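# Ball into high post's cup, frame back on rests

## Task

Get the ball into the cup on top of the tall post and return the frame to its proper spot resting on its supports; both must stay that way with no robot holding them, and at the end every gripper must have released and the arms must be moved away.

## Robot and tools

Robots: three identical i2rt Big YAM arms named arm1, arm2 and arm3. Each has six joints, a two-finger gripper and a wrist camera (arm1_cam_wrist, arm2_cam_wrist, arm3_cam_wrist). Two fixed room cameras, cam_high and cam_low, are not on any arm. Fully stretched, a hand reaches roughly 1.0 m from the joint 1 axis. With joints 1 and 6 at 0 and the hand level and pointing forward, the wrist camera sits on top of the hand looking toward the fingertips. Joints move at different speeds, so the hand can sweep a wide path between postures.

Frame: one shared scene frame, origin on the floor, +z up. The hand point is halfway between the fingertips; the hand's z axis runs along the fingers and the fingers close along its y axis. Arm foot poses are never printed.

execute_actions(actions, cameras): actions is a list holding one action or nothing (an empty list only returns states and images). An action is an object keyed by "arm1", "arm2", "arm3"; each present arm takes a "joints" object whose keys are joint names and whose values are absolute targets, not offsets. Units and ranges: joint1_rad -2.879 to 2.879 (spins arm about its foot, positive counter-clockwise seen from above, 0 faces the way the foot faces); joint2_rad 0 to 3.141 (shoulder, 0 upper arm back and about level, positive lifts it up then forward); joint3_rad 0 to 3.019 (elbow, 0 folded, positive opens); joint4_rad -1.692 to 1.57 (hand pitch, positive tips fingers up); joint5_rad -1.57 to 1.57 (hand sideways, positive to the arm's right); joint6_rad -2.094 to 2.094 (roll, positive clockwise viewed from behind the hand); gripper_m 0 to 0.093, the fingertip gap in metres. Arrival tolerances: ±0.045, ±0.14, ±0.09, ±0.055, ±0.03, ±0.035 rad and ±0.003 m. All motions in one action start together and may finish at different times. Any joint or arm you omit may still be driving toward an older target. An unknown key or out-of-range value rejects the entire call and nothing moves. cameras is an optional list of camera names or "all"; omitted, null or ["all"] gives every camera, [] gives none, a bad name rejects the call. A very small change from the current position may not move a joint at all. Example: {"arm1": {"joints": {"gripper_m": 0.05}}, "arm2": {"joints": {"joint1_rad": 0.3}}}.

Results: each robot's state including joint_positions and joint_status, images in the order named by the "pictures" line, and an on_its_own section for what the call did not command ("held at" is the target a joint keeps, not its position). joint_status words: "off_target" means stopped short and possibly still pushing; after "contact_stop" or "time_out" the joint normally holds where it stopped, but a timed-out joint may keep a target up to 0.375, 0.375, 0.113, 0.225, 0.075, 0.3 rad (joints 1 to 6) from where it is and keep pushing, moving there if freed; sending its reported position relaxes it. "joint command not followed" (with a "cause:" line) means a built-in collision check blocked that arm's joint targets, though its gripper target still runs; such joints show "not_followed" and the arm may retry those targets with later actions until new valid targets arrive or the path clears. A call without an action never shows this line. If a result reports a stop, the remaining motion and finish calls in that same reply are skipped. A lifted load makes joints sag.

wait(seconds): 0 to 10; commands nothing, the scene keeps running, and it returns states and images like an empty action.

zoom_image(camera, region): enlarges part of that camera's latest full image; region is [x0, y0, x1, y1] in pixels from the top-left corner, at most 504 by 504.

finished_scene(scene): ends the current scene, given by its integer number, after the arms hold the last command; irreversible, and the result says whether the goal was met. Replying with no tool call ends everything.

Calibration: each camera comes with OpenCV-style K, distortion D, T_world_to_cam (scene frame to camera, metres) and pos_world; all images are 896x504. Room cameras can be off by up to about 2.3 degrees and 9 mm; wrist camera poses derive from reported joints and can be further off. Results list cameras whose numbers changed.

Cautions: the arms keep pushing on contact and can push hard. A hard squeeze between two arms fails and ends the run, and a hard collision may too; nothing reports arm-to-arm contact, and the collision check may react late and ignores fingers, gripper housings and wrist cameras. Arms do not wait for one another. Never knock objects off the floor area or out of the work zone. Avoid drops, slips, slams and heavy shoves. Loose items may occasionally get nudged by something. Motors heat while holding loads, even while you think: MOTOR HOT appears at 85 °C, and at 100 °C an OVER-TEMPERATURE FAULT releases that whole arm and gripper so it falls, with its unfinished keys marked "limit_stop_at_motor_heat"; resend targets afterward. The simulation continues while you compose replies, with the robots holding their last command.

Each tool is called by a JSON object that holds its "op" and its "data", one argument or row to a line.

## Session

{"op": "execute_actions", "data": {
  "actions": []
}}

Scene clock: 0.00 s.
Motor temperatures (°C, as the motors report them): arm1=[24 24 27 22 24 24] | arm2=[25 26 23 23 25 24] | arm3=[23 24 27 24 22 23]
arm1.joint_positions: joint1_rad=-0.436 joint2_rad=+0.563 joint3_rad=+1.440 joint4_rad=-1.403 joint5_rad=-0.114 joint6_rad=+0.283 gripper_m=+0.094
arm1.joint_status: not commanded
arm1.hand: x=+1.2722 y=+0.0600 z=+1.3520 quat_wxyz=(-0.011, -0.818, +0.275, +0.506) (m; scene frame)
arm2.joint_positions: joint1_rad=+0.030 joint2_rad=+0.651 joint3_rad=+1.435 joint4_rad=-1.164 joint5_rad=+0.052 joint6_rad=+0.001 gripper_m=+0.094
arm2.joint_status: not commanded
arm2.hand: x=-0.5871 y=+1.0411 z=+1.3929 quat_wxyz=(-0.488, -0.399, -0.722, +0.285) (m; scene frame)
arm3.joint_positions: joint1_rad=+0.353 joint2_rad=+0.566 joint3_rad=+1.391 joint4_rad=-1.147 joint5_rad=+0.065 joint6_rad=-0.341 gripper_m=+0.095
arm3.joint_status: not commanded
arm3.hand: x=-0.6814 y=-1.0309 z=+1.3718 quat_wxyz=(-0.511, +0.618, -0.523, -0.288) (m; scene frame)
pictures: arm1_cam_wrist, arm2_cam_wrist, arm3_cam_wrist, cam_high, cam_low
camera_calibration (this result's frames):
arm1_cam_wrist: T_world_to_cam=[[0.436503, 0.848336, -0.299651, -0.1992], [0.760136, -0.525908, -0.381593, -0.411063], [-0.481308, -0.0612088, -0.874412, 1.91992], [0, 0, 0, 1]] pos_world=[1.32349, 0.0703227, 1.46225]
arm2_cam_wrist: T_world_to_cam=[[-0.858852, -0.511912, 0.0178814, 0.00160845], [-0.44008, 0.719573, -0.537164, -0.257431], [0.262114, -0.469213, -0.843288, 1.94153], [0, 0, 0, 1]] pos_world=[-0.620811, 1.09706, 1.49896]
arm3_cam_wrist: T_world_to_cam=[[0.939222, -0.0744213, 0.335147, 0.10284], [0.125101, -0.83491, -0.535981, -0.0369437], [0.319706, 0.545332, -0.774856, 1.96716], [0, 0, 0, 1]] pos_world=[-0.720881, -1.09595, 1.47]
Images, in order (width x height): arm1_cam_wrist 896x504, arm2_cam_wrist 896x504, arm3_cam_wrist 896x504, cam_high 896x504, cam_low 896x504.

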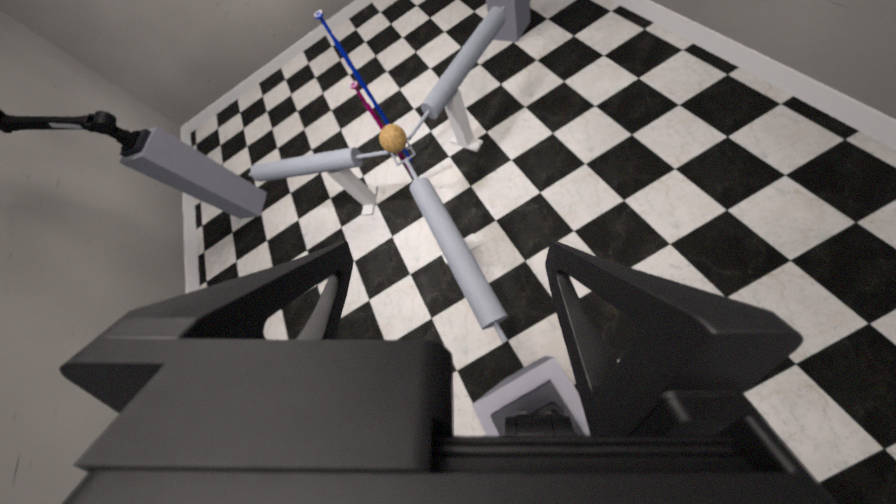

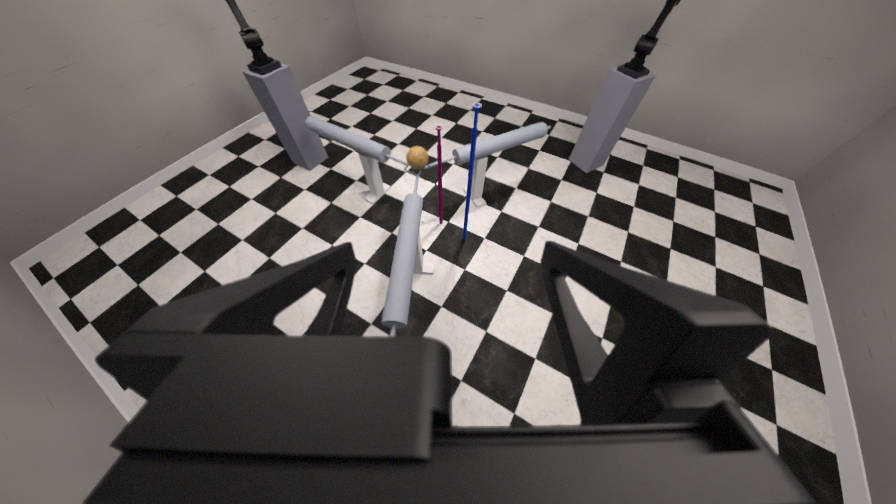

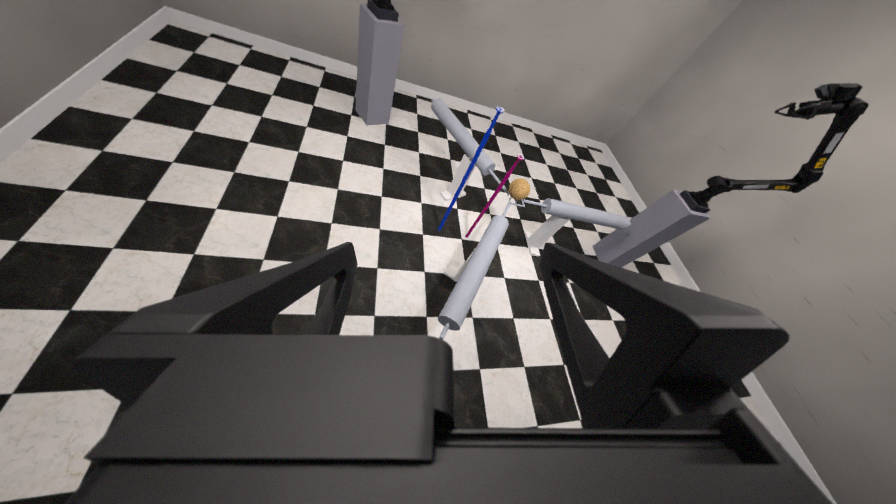

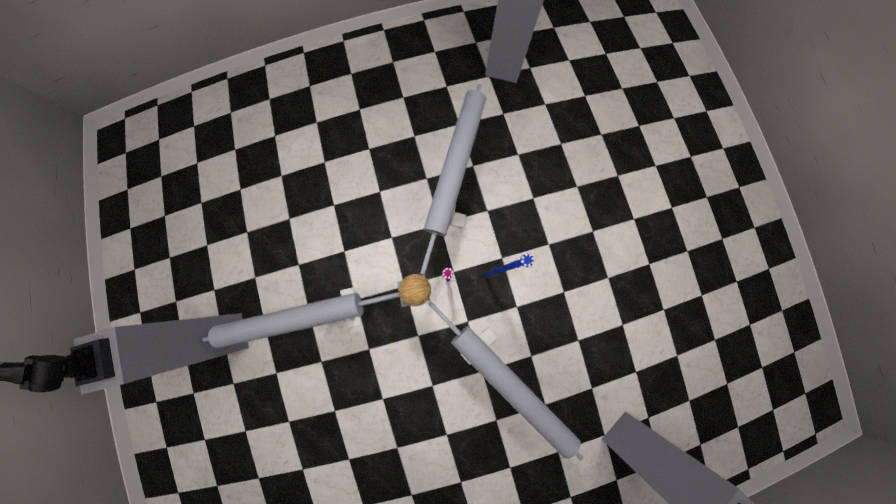

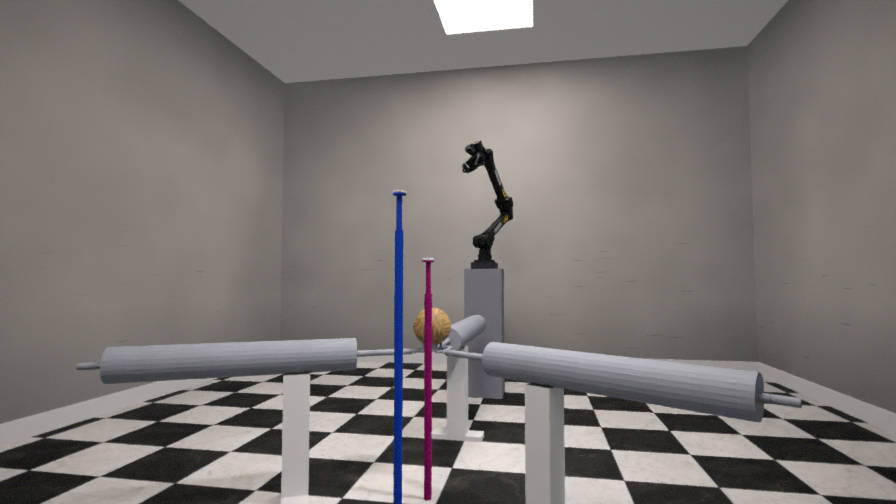

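{"op": "execute_actions", "data": {
  "actions": [
    {"arm1":{"joints":{"joint1_rad":-0.08,"joint2_rad":2.03,"joint3_rad":0.522,"joint4_rad":-0.07,"joint5_rad":0,"joint6_rad":-0.03}},"arm2":{"joints":{"joint1_rad":0.434,"joint2_rad":2.28,"joint3_rad":1.257,"joint4_rad":-0.56,"joint5_rad":0,"joint6_rad":0.5}},"arm3":{"joints":{"joint1_rad":-0.22,"joint2_rad":2.345,"joint3_rad":1.56,"joint4_rad":-0.745,"joint5_rad":0,"joint6_rad":-0.15}}}
  ]
}}

{"op": "zoom_image", "data": {
  "camera": "cam_low",
  "region": [350, 170, 550, 370]
}}

Scene clock: 13.20 s.
Motor temperatures (°C, as the motors report them): arm1=[24 24 28 22 24 24] | arm2=[25 27 25 23 25 24] | arm3=[23 24 29 24 22 23]
arm1.joint_positions: joint1_rad=-0.083 joint2_rad=+2.025 joint3_rad=+0.521 joint4_rad=-0.087 joint5_rad=-0.001 joint6_rad=-0.015 gripper_m=+0.094
arm1.joint_status: all done
arm1.hand: x=+1.1790 y=+0.0228 z=+0.6058 quat_wxyz=(+0.002, -0.999, +0.032, -0.004) (m; scene frame)
arm2.joint_positions: joint1_rad=+0.430 joint2_rad=+2.283 joint3_rad=+1.255 joint4_rad=-0.573 joint5_rad=+0.001 joint6_rad=+0.490 gripper_m=+0.094
arm2.joint_status: all done
arm2.hand: x=-0.2968 y=+0.9750 z=+0.6010 quat_wxyz=(+0.012, -0.508, -0.861, +0.004) (m; scene frame)
arm3.joint_positions: joint1_rad=-0.217 joint2_rad=+2.337 joint3_rad=+1.559 joint4_rad=-0.750 joint5_rad=+0.000 joint6_rad=-0.164 gripper_m=+0.095
arm3.joint_status: all done
arm3.hand: x=-0.3312 y=-0.7821 z=+0.6194 quat_wxyz=(-0.019, +0.497, -0.868, -0.011) (m; scene frame)
pictures: arm1_cam_wrist, arm2_cam_wrist, arm3_cam_wrist, cam_high, cam_low
camera_calibration (this result's frames):
arm1_cam_wrist: T_world_to_cam=[[0.0670592, 0.997748, 0.00142041, -0.100804], [0.804769, -0.0549304, 0.591041, -1.29717], [0.589788, -0.0384916, -0.806641, -0.0840766], [0, 0, 0, 1]] pos_world=[1.10027, 0.0260865, 0.699001]
arm2_cam_wrist: T_world_to_cam=[[-0.879138, -0.475902, 0.0251789, 0.185755], [-0.365662, 0.707488, 0.604775, -1.15996], [-0.305627, 0.522473, -0.795998, 0.00282789], [0, 0, 0, 1]] pos_world=[-0.259983, 0.907578, 0.699086]
arm3_cam_wrist: T_world_to_cam=[[0.863829, -0.503755, 0.00545687, -0.111952], [-0.422044, -0.717713, 0.553866, -1.04095], [-0.275096, -0.480749, -0.832588, 0.172743], [0, 0, 0, 1]] pos_world=[-0.295099, -0.720455, 0.720982]
Images, in order (width x height): arm1_cam_wrist 896x504, arm2_cam_wrist 896x504, arm3_cam_wrist 896x504, cam_high 896x504, cam_low 896x504.

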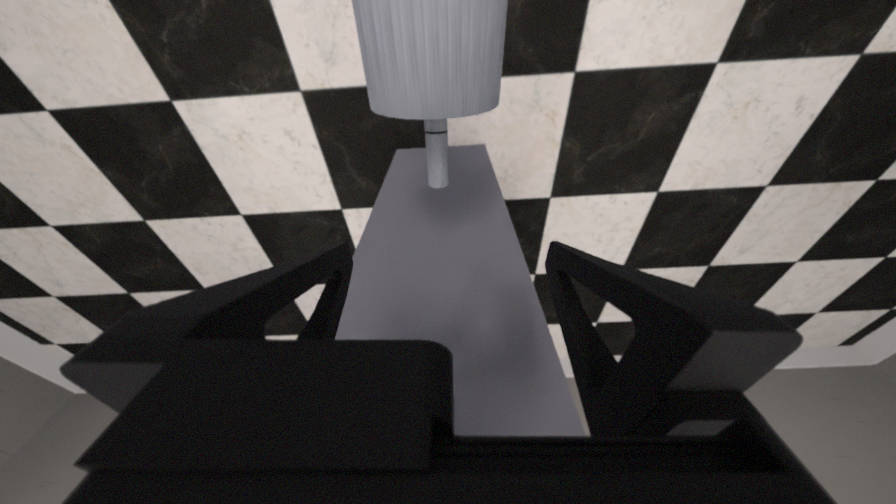

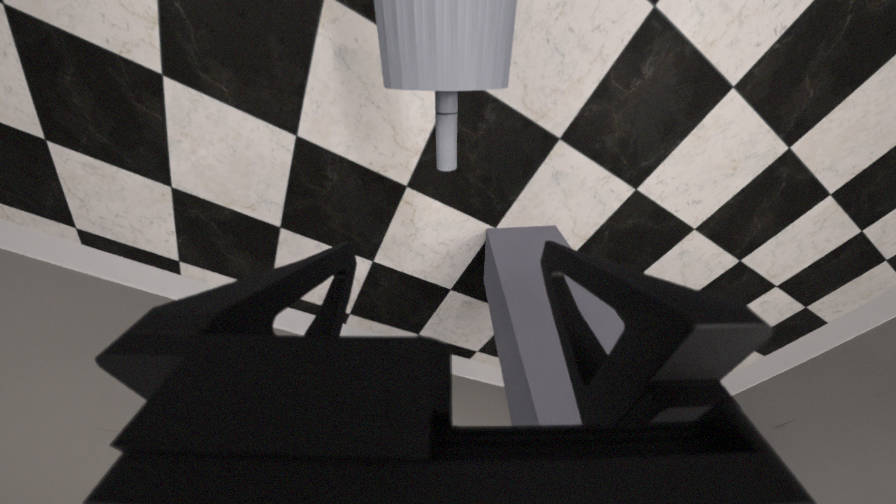

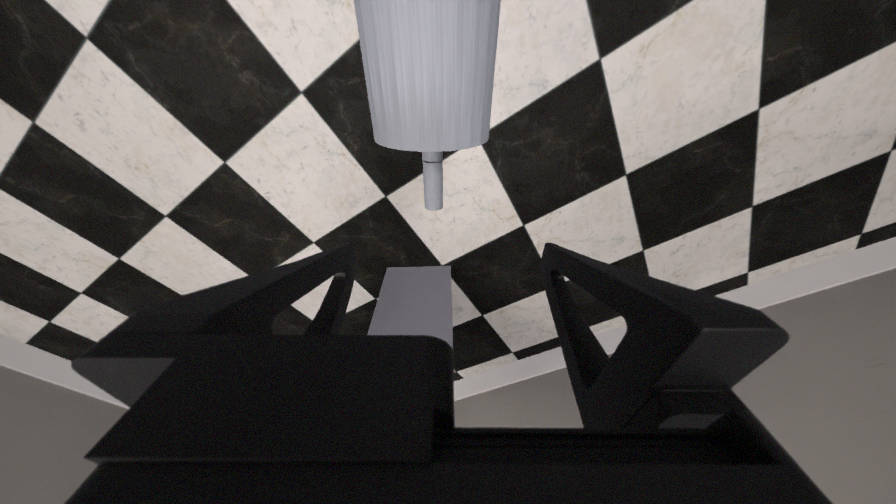

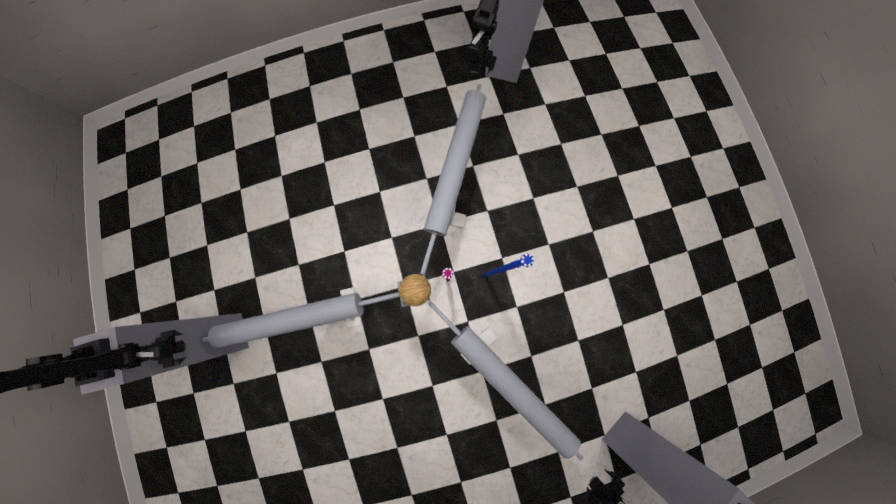

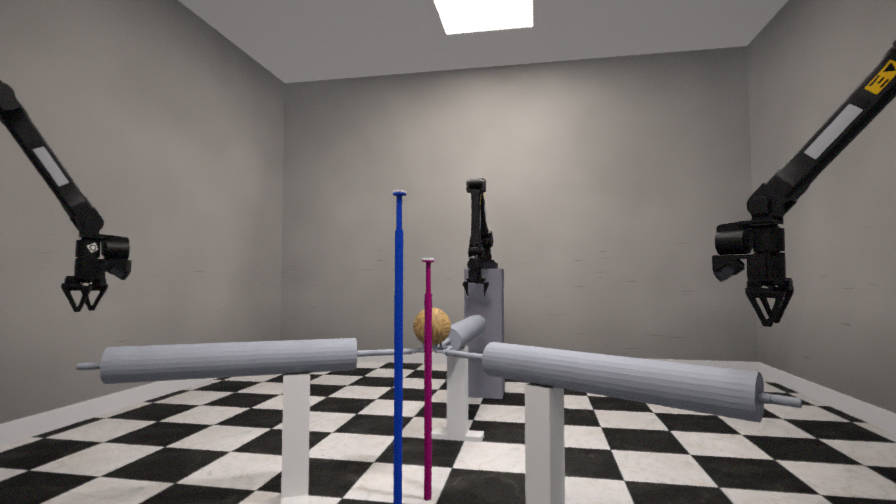

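Region (350, 170, 550, 370) of cam_low's 896x504 image, scaled by 2.520, with more detail than that image has.

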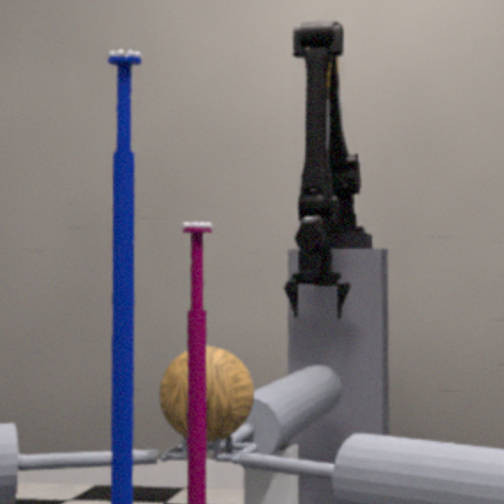

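{"op": "execute_actions", "data": {
  "actions": [
    {"arm1":{"joints":{"joint1_rad":-0.032,"joint2_rad":2.193,"joint3_rad":0.574,"joint4_rad":0.02,"joint6_rad":0.035}},"arm2":{"joints":{"joint1_rad":0.408,"joint2_rad":2.432,"joint3_rad":1.355,"joint4_rad":-0.5,"joint6_rad":0.48}},"arm3":{"joints":{"joint1_rad":-0.186,"joint2_rad":2.433,"joint3_rad":1.543,"joint4_rad":-0.685,"joint6_rad":-0.125}}}
  ],
  "cameras": []
}}

{"op": "execute_actions", "data": {
  "actions": [
    {"arm1":{"joints":{"joint2_rad":2.412,"joint3_rad":0.652,"joint4_rad":0.155}},"arm2":{"joints":{"joint2_rad":2.578,"joint3_rad":1.425,"joint4_rad":-0.43}},"arm3":{"joints":{"joint2_rad":2.562,"joint3_rad":1.61,"joint4_rad":-0.61}}}
  ],
  "cameras": ["arm1_cam_wrist","arm2_cam_wrist","arm3_cam_wrist","cam_low"]
}}

Scene clock: 40.60 s.
Motor temperatures (°C, as the motors report them): arm1=[24 25 27 22 23 24] | arm2=[25 28 25 23 25 24] | arm3=[23 27 29 24 22 23]
arm1.joint_positions: joint1_rad=-0.038 joint2_rad=+2.193 joint3_rad=+0.574 joint4_rad=+0.006 joint5_rad=-0.001 joint6_rad=+0.020 gripper_m=+0.094
arm1.joint_status: all done
arm1.hand: x=+1.1786 y=+0.0108 z=+0.5630 quat_wxyz=(+0.002, -1.000, +0.027, -0.016) (m; scene frame)
arm2.joint_positions: joint1_rad=+0.424 joint2_rad=+2.434 joint3_rad=+1.340 joint4_rad=-0.509 joint5_rad=+0.001 joint6_rad=+0.490 gripper_m=+0.094
arm2.joint_status: all done
arm2.hand: x=-0.2898 y=+0.9666 z=+0.5408 quat_wxyz=(+0.013, -0.510, -0.860, +0.004) (m; scene frame)
arm3.joint_positions: joint1_rad=-0.198 joint2_rad=+2.419 joint3_rad=+1.545 joint4_rad=-0.697 joint5_rad=+0.000 joint6_rad=-0.139 gripper_m=+0.095
arm3.joint_status: all done
arm3.hand: x=-0.3536 y=-0.7899 z=+0.5681 quat_wxyz=(+0.001, +0.495, -0.869, -0.003) (m; scene frame)
pictures: none
No camera images: the call's "cameras" was empty. Leave "cameras" out to get every camera's image.

Scene clock: 41.90 s.
Motor temperatures (°C, as the motors report them): arm1=[24 25 27 22 23 24] | arm2=[25 28 25 23 25 24] | arm3=[23 27 29 24 22 23]
arm1.joint_positions: joint1_rad=-0.038 joint2_rad=+2.417 joint3_rad=+0.656 joint4_rad=+0.140 joint5_rad=-0.001 joint6_rad=+0.020 gripper_m=+0.094
arm1.joint_status: all done
arm1.hand: x=+1.1812 y=+0.0111 z=+0.5016 quat_wxyz=(+0.002, -0.999, +0.027, -0.019) (m; scene frame)
arm2.joint_positions: joint1_rad=+0.424 joint2_rad=+2.581 joint3_rad=+1.416 joint4_rad=-0.439 joint5_rad=+0.001 joint6_rad=+0.489 gripper_m=+0.094
arm2.joint_status: all done
arm2.hand: x=-0.2896 y=+0.9658 z=+0.4788 quat_wxyz=(+0.014, -0.510, -0.860, +0.004) (m; scene frame)
arm3.joint_positions: joint1_rad=-0.198 joint2_rad=+2.555 joint3_rad=+1.591 joint4_rad=-0.619 joint5_rad=+0.000 joint6_rad=-0.139 gripper_m=+0.095
arm3.joint_status: all done
arm3.hand: x=-0.3579 y=-0.7945 z=+0.5008 quat_wxyz=(+0.007, +0.495, -0.869, -0.001) (m; scene frame)
pictures: arm1_cam_wrist, arm2_cam_wrist, arm3_cam_wrist, cam_low
camera_calibration (this result's frames):
arm1_cam_wrist: T_world_to_cam=[[0.0572741, 0.998354, 0.00292991, -0.0783653], [0.787009, -0.0469548, 0.615152, -1.22918], [0.614278, -0.0329264, -0.788403, -0.208017], [0, 0, 0, 1]] pos_world=[1.09964, 0.0136712, 0.59236]
arm2_cam_wrist: T_world_to_cam=[[-0.881061, -0.472236, 0.0269303, 0.185854], [-0.360772, 0.70774, 0.607411, -1.07693], [-0.305901, 0.52545, -0.793931, -0.0913815], [0, 0, 0, 1]] pos_world=[-0.252731, 0.897968, 0.576582]
arm3_cam_wrist: T_world_to_cam=[[0.861368, -0.507969, -0.00343675, -0.0942701], [-0.405175, -0.691108, 0.5985, -0.990552], [-0.306395, -0.514137, -0.801115, 0.00720673], [0, 0, 0, 1]] pos_world=[-0.317938, -0.72876, 0.598295]
Images, in order (width x height): arm1_cam_wrist 896x504, arm2_cam_wrist 896x504, arm3_cam_wrist 896x504, cam_low 896x504.

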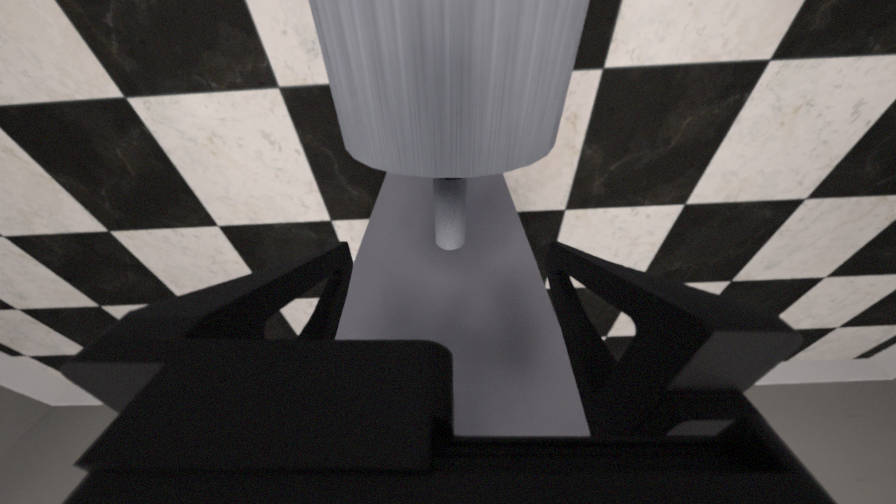

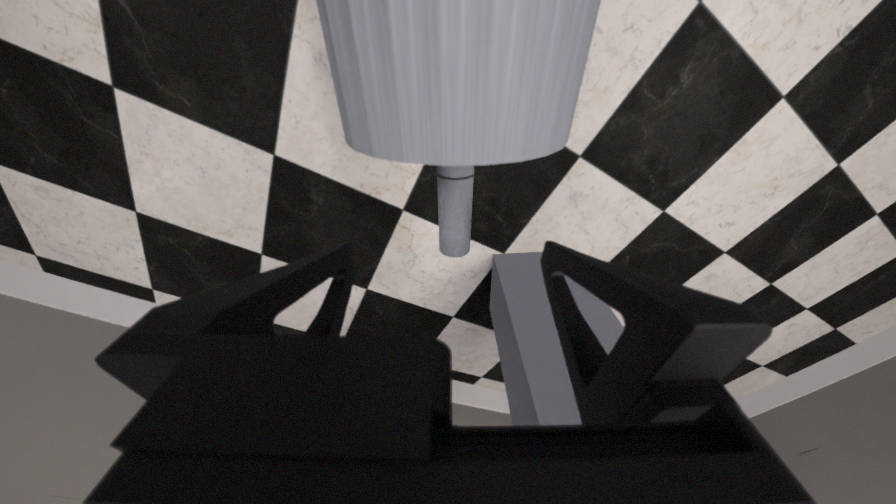

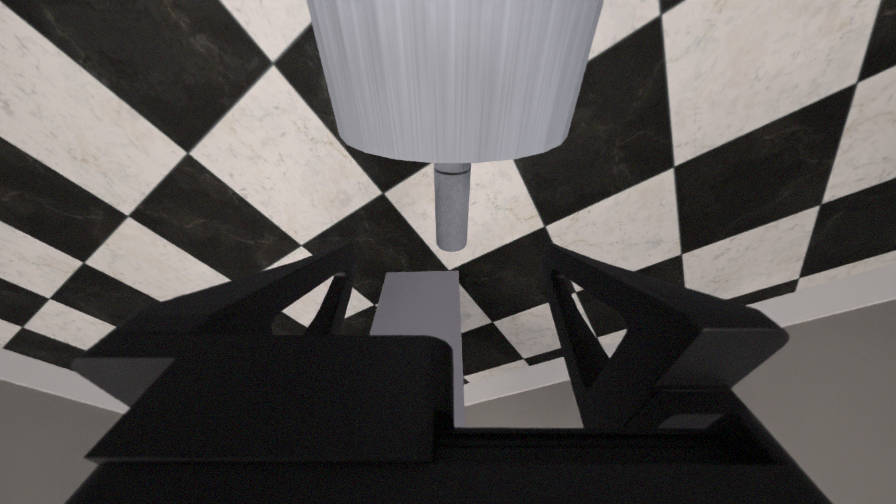

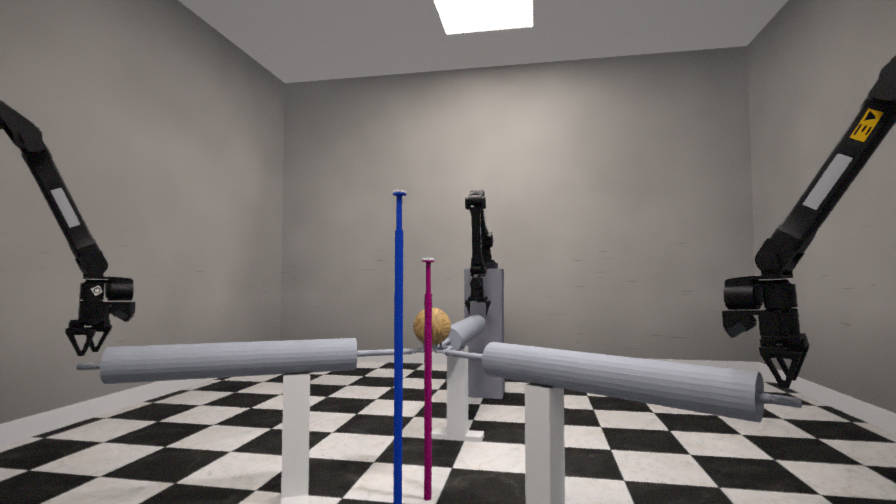

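{"op": "execute_actions", "data": {
  "actions": [
    {"arm1":{"joints":{"joint2_rad":2.51,"joint3_rad":0.705,"joint4_rad":0.215}},"arm2":{"joints":{"joint2_rad":2.648,"joint3_rad":1.475,"joint4_rad":-0.39}},"arm3":{"joints":{"joint2_rad":2.635,"joint3_rad":1.66,"joint4_rad":-0.57}}}
  ],
  "cameras": []
}}

{"op": "execute_actions", "data": {
  "actions": [
    {"arm1":{"joints":{"joint2_rad":2.605,"joint3_rad":0.762,"joint4_rad":0.265}},"arm2":{"joints":{"joint2_rad":2.72,"joint3_rad":1.525,"joint4_rad":-0.365}},"arm3":{"joints":{"joint2_rad":2.705,"joint3_rad":1.70,"joint4_rad":-0.54}}}
  ],
  "cameras": ["arm1_cam_wrist","cam_low"]
}}

{"op": "execute_actions", "data": {
  "actions": [
    {"arm1":{"joints":{"gripper_m":0}},"arm2":{"joints":{"gripper_m":0}},"arm3":{"joints":{"gripper_m":0}}}
  ],
  "cameras": ["cam_low","arm1_cam_wrist","arm2_cam_wrist","arm3_cam_wrist"]
}}

Scene clock: 50.27 s.
Motor temperatures (°C, as the motors report them): arm1=[24 25 27 22 23 24] | arm2=[25 29 25 23 25 24] | arm3=[23 27 29 24 22 23]
arm1.joint_positions: joint1_rad=-0.038 joint2_rad=+2.503 joint3_rad=+0.708 joint4_rad=+0.201 joint5_rad=-0.001 joint6_rad=+0.020 gripper_m=+0.094
arm1.joint_status: all done
arm1.hand: x=+1.1708 y=+0.0116 z=+0.4752 quat_wxyz=(+0.002, -1.000, +0.027, -0.006) (m; scene frame)
arm2.joint_positions: joint1_rad=+0.424 joint2_rad=+2.635 joint3_rad=+1.456 joint4_rad=-0.403 joint5_rad=+0.001 joint6_rad=+0.489 gripper_m=+0.094
arm2.joint_status: all done
arm2.hand: x=-0.2830 y=+0.9612 z=+0.4571 quat_wxyz=(+0.003, -0.510, -0.860, +0.004) (m; scene frame)
arm3.joint_positions: joint1_rad=-0.198 joint2_rad=+2.608 joint3_rad=+1.636 joint4_rad=-0.580 joint5_rad=+0.000 joint6_rad=-0.139 gripper_m=+0.095
arm3.joint_status: all done
arm3.hand: x=-0.3501 y=-0.7844 z=+0.4801 quat_wxyz=(-0.007, +0.495, -0.869, -0.007) (m; scene frame)
pictures: none
No camera images: the call's "cameras" was empty. Leave "cameras" out to get every camera's image.

Scene clock: 51.13 s.
Motor temperatures (°C, as the motors report them): arm1=[24 25 27 22 23 24] | arm2=[25 29 25 23 25 24] | arm3=[23 27 29 24 22 23]
arm1.joint_positions: joint1_rad=-0.038 joint2_rad=+2.600 joint3_rad=+0.758 joint4_rad=+0.249 joint5_rad=+0.001 joint6_rad=+0.022 gripper_m=+0.094
arm1.joint_status: all done
arm1.hand: x=+1.1731 y=+0.0122 z=+0.4452 quat_wxyz=(+0.004, -1.000, +0.028, -0.006) (m; scene frame)
arm2.joint_positions: joint1_rad=+0.424 joint2_rad=+2.711 joint3_rad=+1.509 joint4_rad=-0.377 joint5_rad=+0.001 joint6_rad=+0.489 gripper_m=+0.094
arm2.joint_status: all done
arm2.hand: x=-0.2825 y=+0.9606 z=+0.4256 quat_wxyz=(+0.001, -0.510, -0.860, +0.004) (m; scene frame)
arm3.joint_positions: joint1_rad=-0.198 joint2_rad=+2.684 joint3_rad=+1.678 joint4_rad=-0.550 joint5_rad=+0.000 joint6_rad=-0.139 gripper_m=+0.095
arm3.joint_status: all done
arm3.hand: x=-0.3520 y=-0.7865 z=+0.4450 quat_wxyz=(-0.005, +0.495, -0.869, -0.006) (m; scene frame)
pictures: arm1_cam_wrist, cam_low
camera_calibration (this result's frames):
arm1_cam_wrist: T_world_to_cam=[[0.0590502, 0.998244, 0.00459615, -0.0815818], [0.803472, -0.0502599, 0.593217, -1.19755], [0.592407, -0.0313367, -0.805029, -0.21439], [0, 0, 0, 1]] pos_world=[1.09402, 0.0145314, 0.538194]
Images, in order (width x height): arm1_cam_wrist 896x504, cam_low 896x504.

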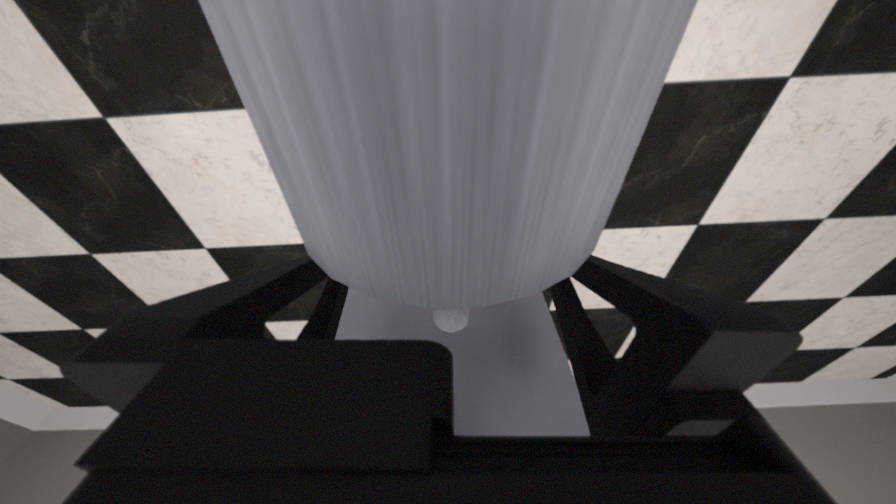

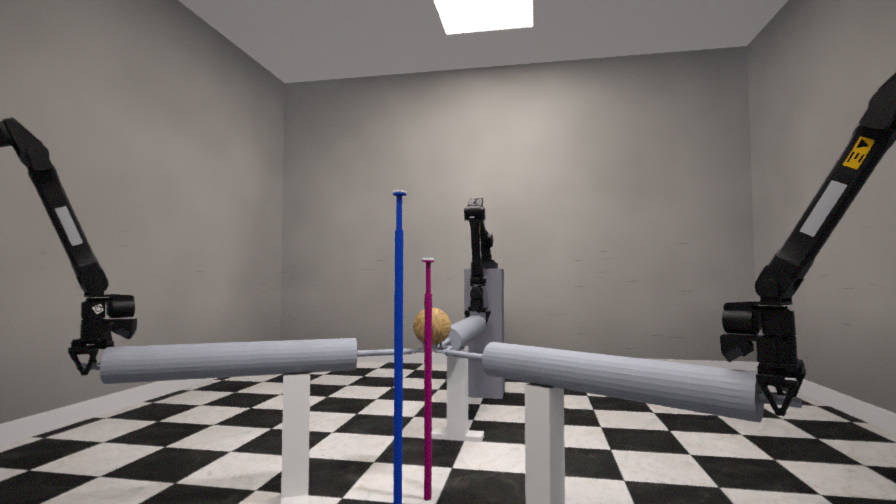

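Scene clock: 51.87 s.
Motor temperatures (°C, as the motors report them): arm1=[24 25 27 22 23 24] | arm2=[25 29 25 23 25 24] | arm3=[23 27 29 24 22 23]
arm1.joint_positions: joint1_rad=-0.037 joint2_rad=+2.602 joint3_rad=+0.755 joint4_rad=+0.250 joint5_rad=-0.004 joint6_rad=+0.022 gripper_m=+0.018
arm1.joint_status: gripper_m off_target (ended at +0.018, target +0.000)
arm1.hand: x=+1.1754 y=+0.0109 z=+0.4451 quat_wxyz=(+0.001, -1.000, +0.028, -0.007) (m; scene frame)
arm2.joint_positions: joint1_rad=+0.418 joint2_rad=+2.712 joint3_rad=+1.509 joint4_rad=-0.378 joint5_rad=+0.005 joint6_rad=+0.485 gripper_m=+0.018
arm2.joint_status: gripper_m off_target (ended at +0.018, target +0.000)
arm2.hand: x=-0.2855 y=+0.9578 z=+0.4251 quat_wxyz=(+0.003, -0.511, -0.860, +0.006) (m; scene frame)
arm3.joint_positions: joint1_rad=-0.196 joint2_rad=+2.684 joint3_rad=+1.678 joint4_rad=-0.548 joint5_rad=-0.003 joint6_rad=-0.137 gripper_m=+0.019
arm3.joint_status: gripper_m off_target (ended at +0.019, target +0.000)
arm3.hand: x=-0.3530 y=-0.7852 z=+0.4451 quat_wxyz=(-0.005, +0.495, -0.869, -0.008) (m; scene frame)
pictures: arm1_cam_wrist, arm2_cam_wrist, arm3_cam_wrist, cam_low
camera_calibration (this result's frames):
arm1_cam_wrist: T_world_to_cam=[[0.0583738, 0.998295, -0.000647126, -0.0773875], [0.801568, -0.046484, 0.596094, -1.19848], [0.595048, -0.035315, -0.802914, -0.21985], [0, 0, 0, 1]] pos_world=[1.096, 0.0137814, 0.537835]
arm2_cam_wrist: T_world_to_cam=[[-0.8824, -0.470074, 0.0200086, 0.18763], [-0.369024, 0.717842, 0.59036, -1.04199], [-0.291876, 0.51355, -0.806892, -0.107697], [0, 0, 0, 1]] pos_world=[-0.250389, 0.891493, 0.524496]
arm3_cam_wrist: T_world_to_cam=[[0.861119, -0.508393, -0.00319791, -0.0944847], [-0.414312, -0.705382, 0.575137, -0.95282], [-0.294651, -0.493936, -0.818051, -0.00360158], [0, 0, 0, 1]] pos_world=[-0.314464, -0.721916, 0.544754]
Images, in order (width x height): arm1_cam_wrist 896x504, arm2_cam_wrist 896x504, arm3_cam_wrist 896x504, cam_low 896x504.

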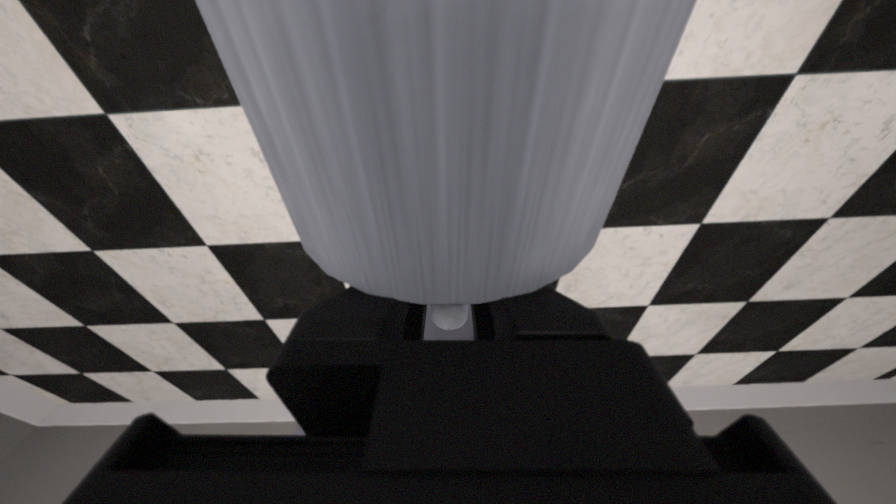

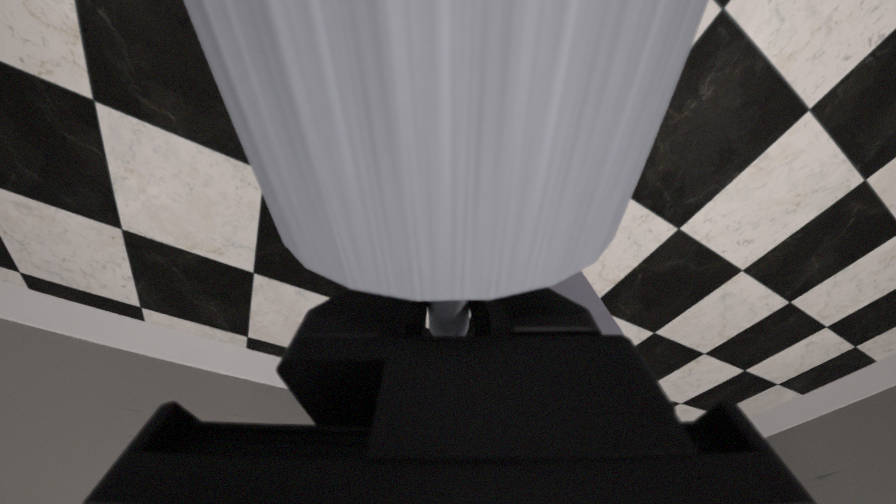

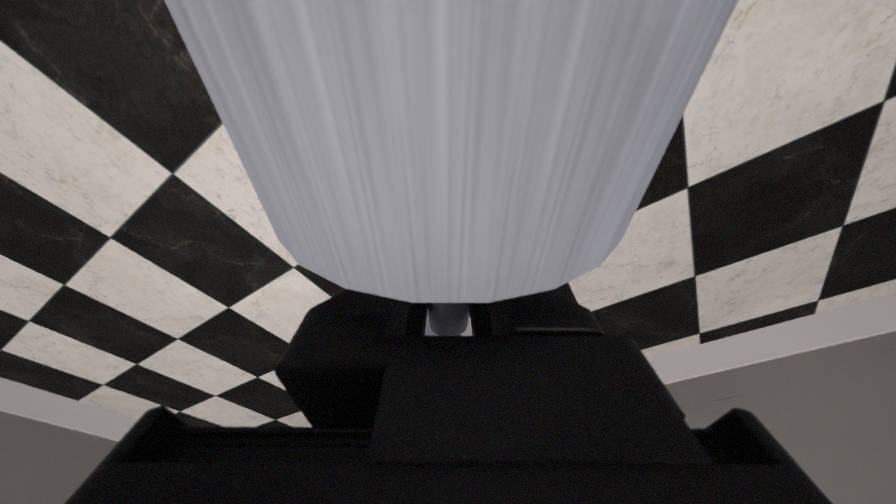

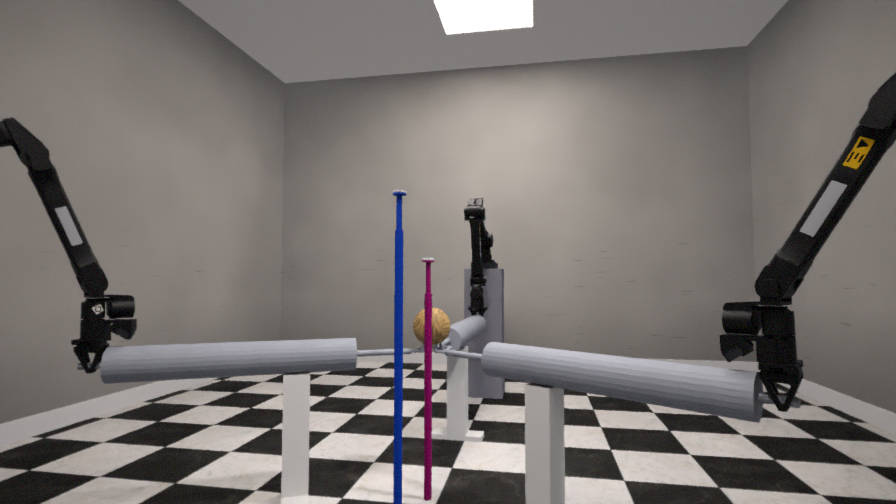

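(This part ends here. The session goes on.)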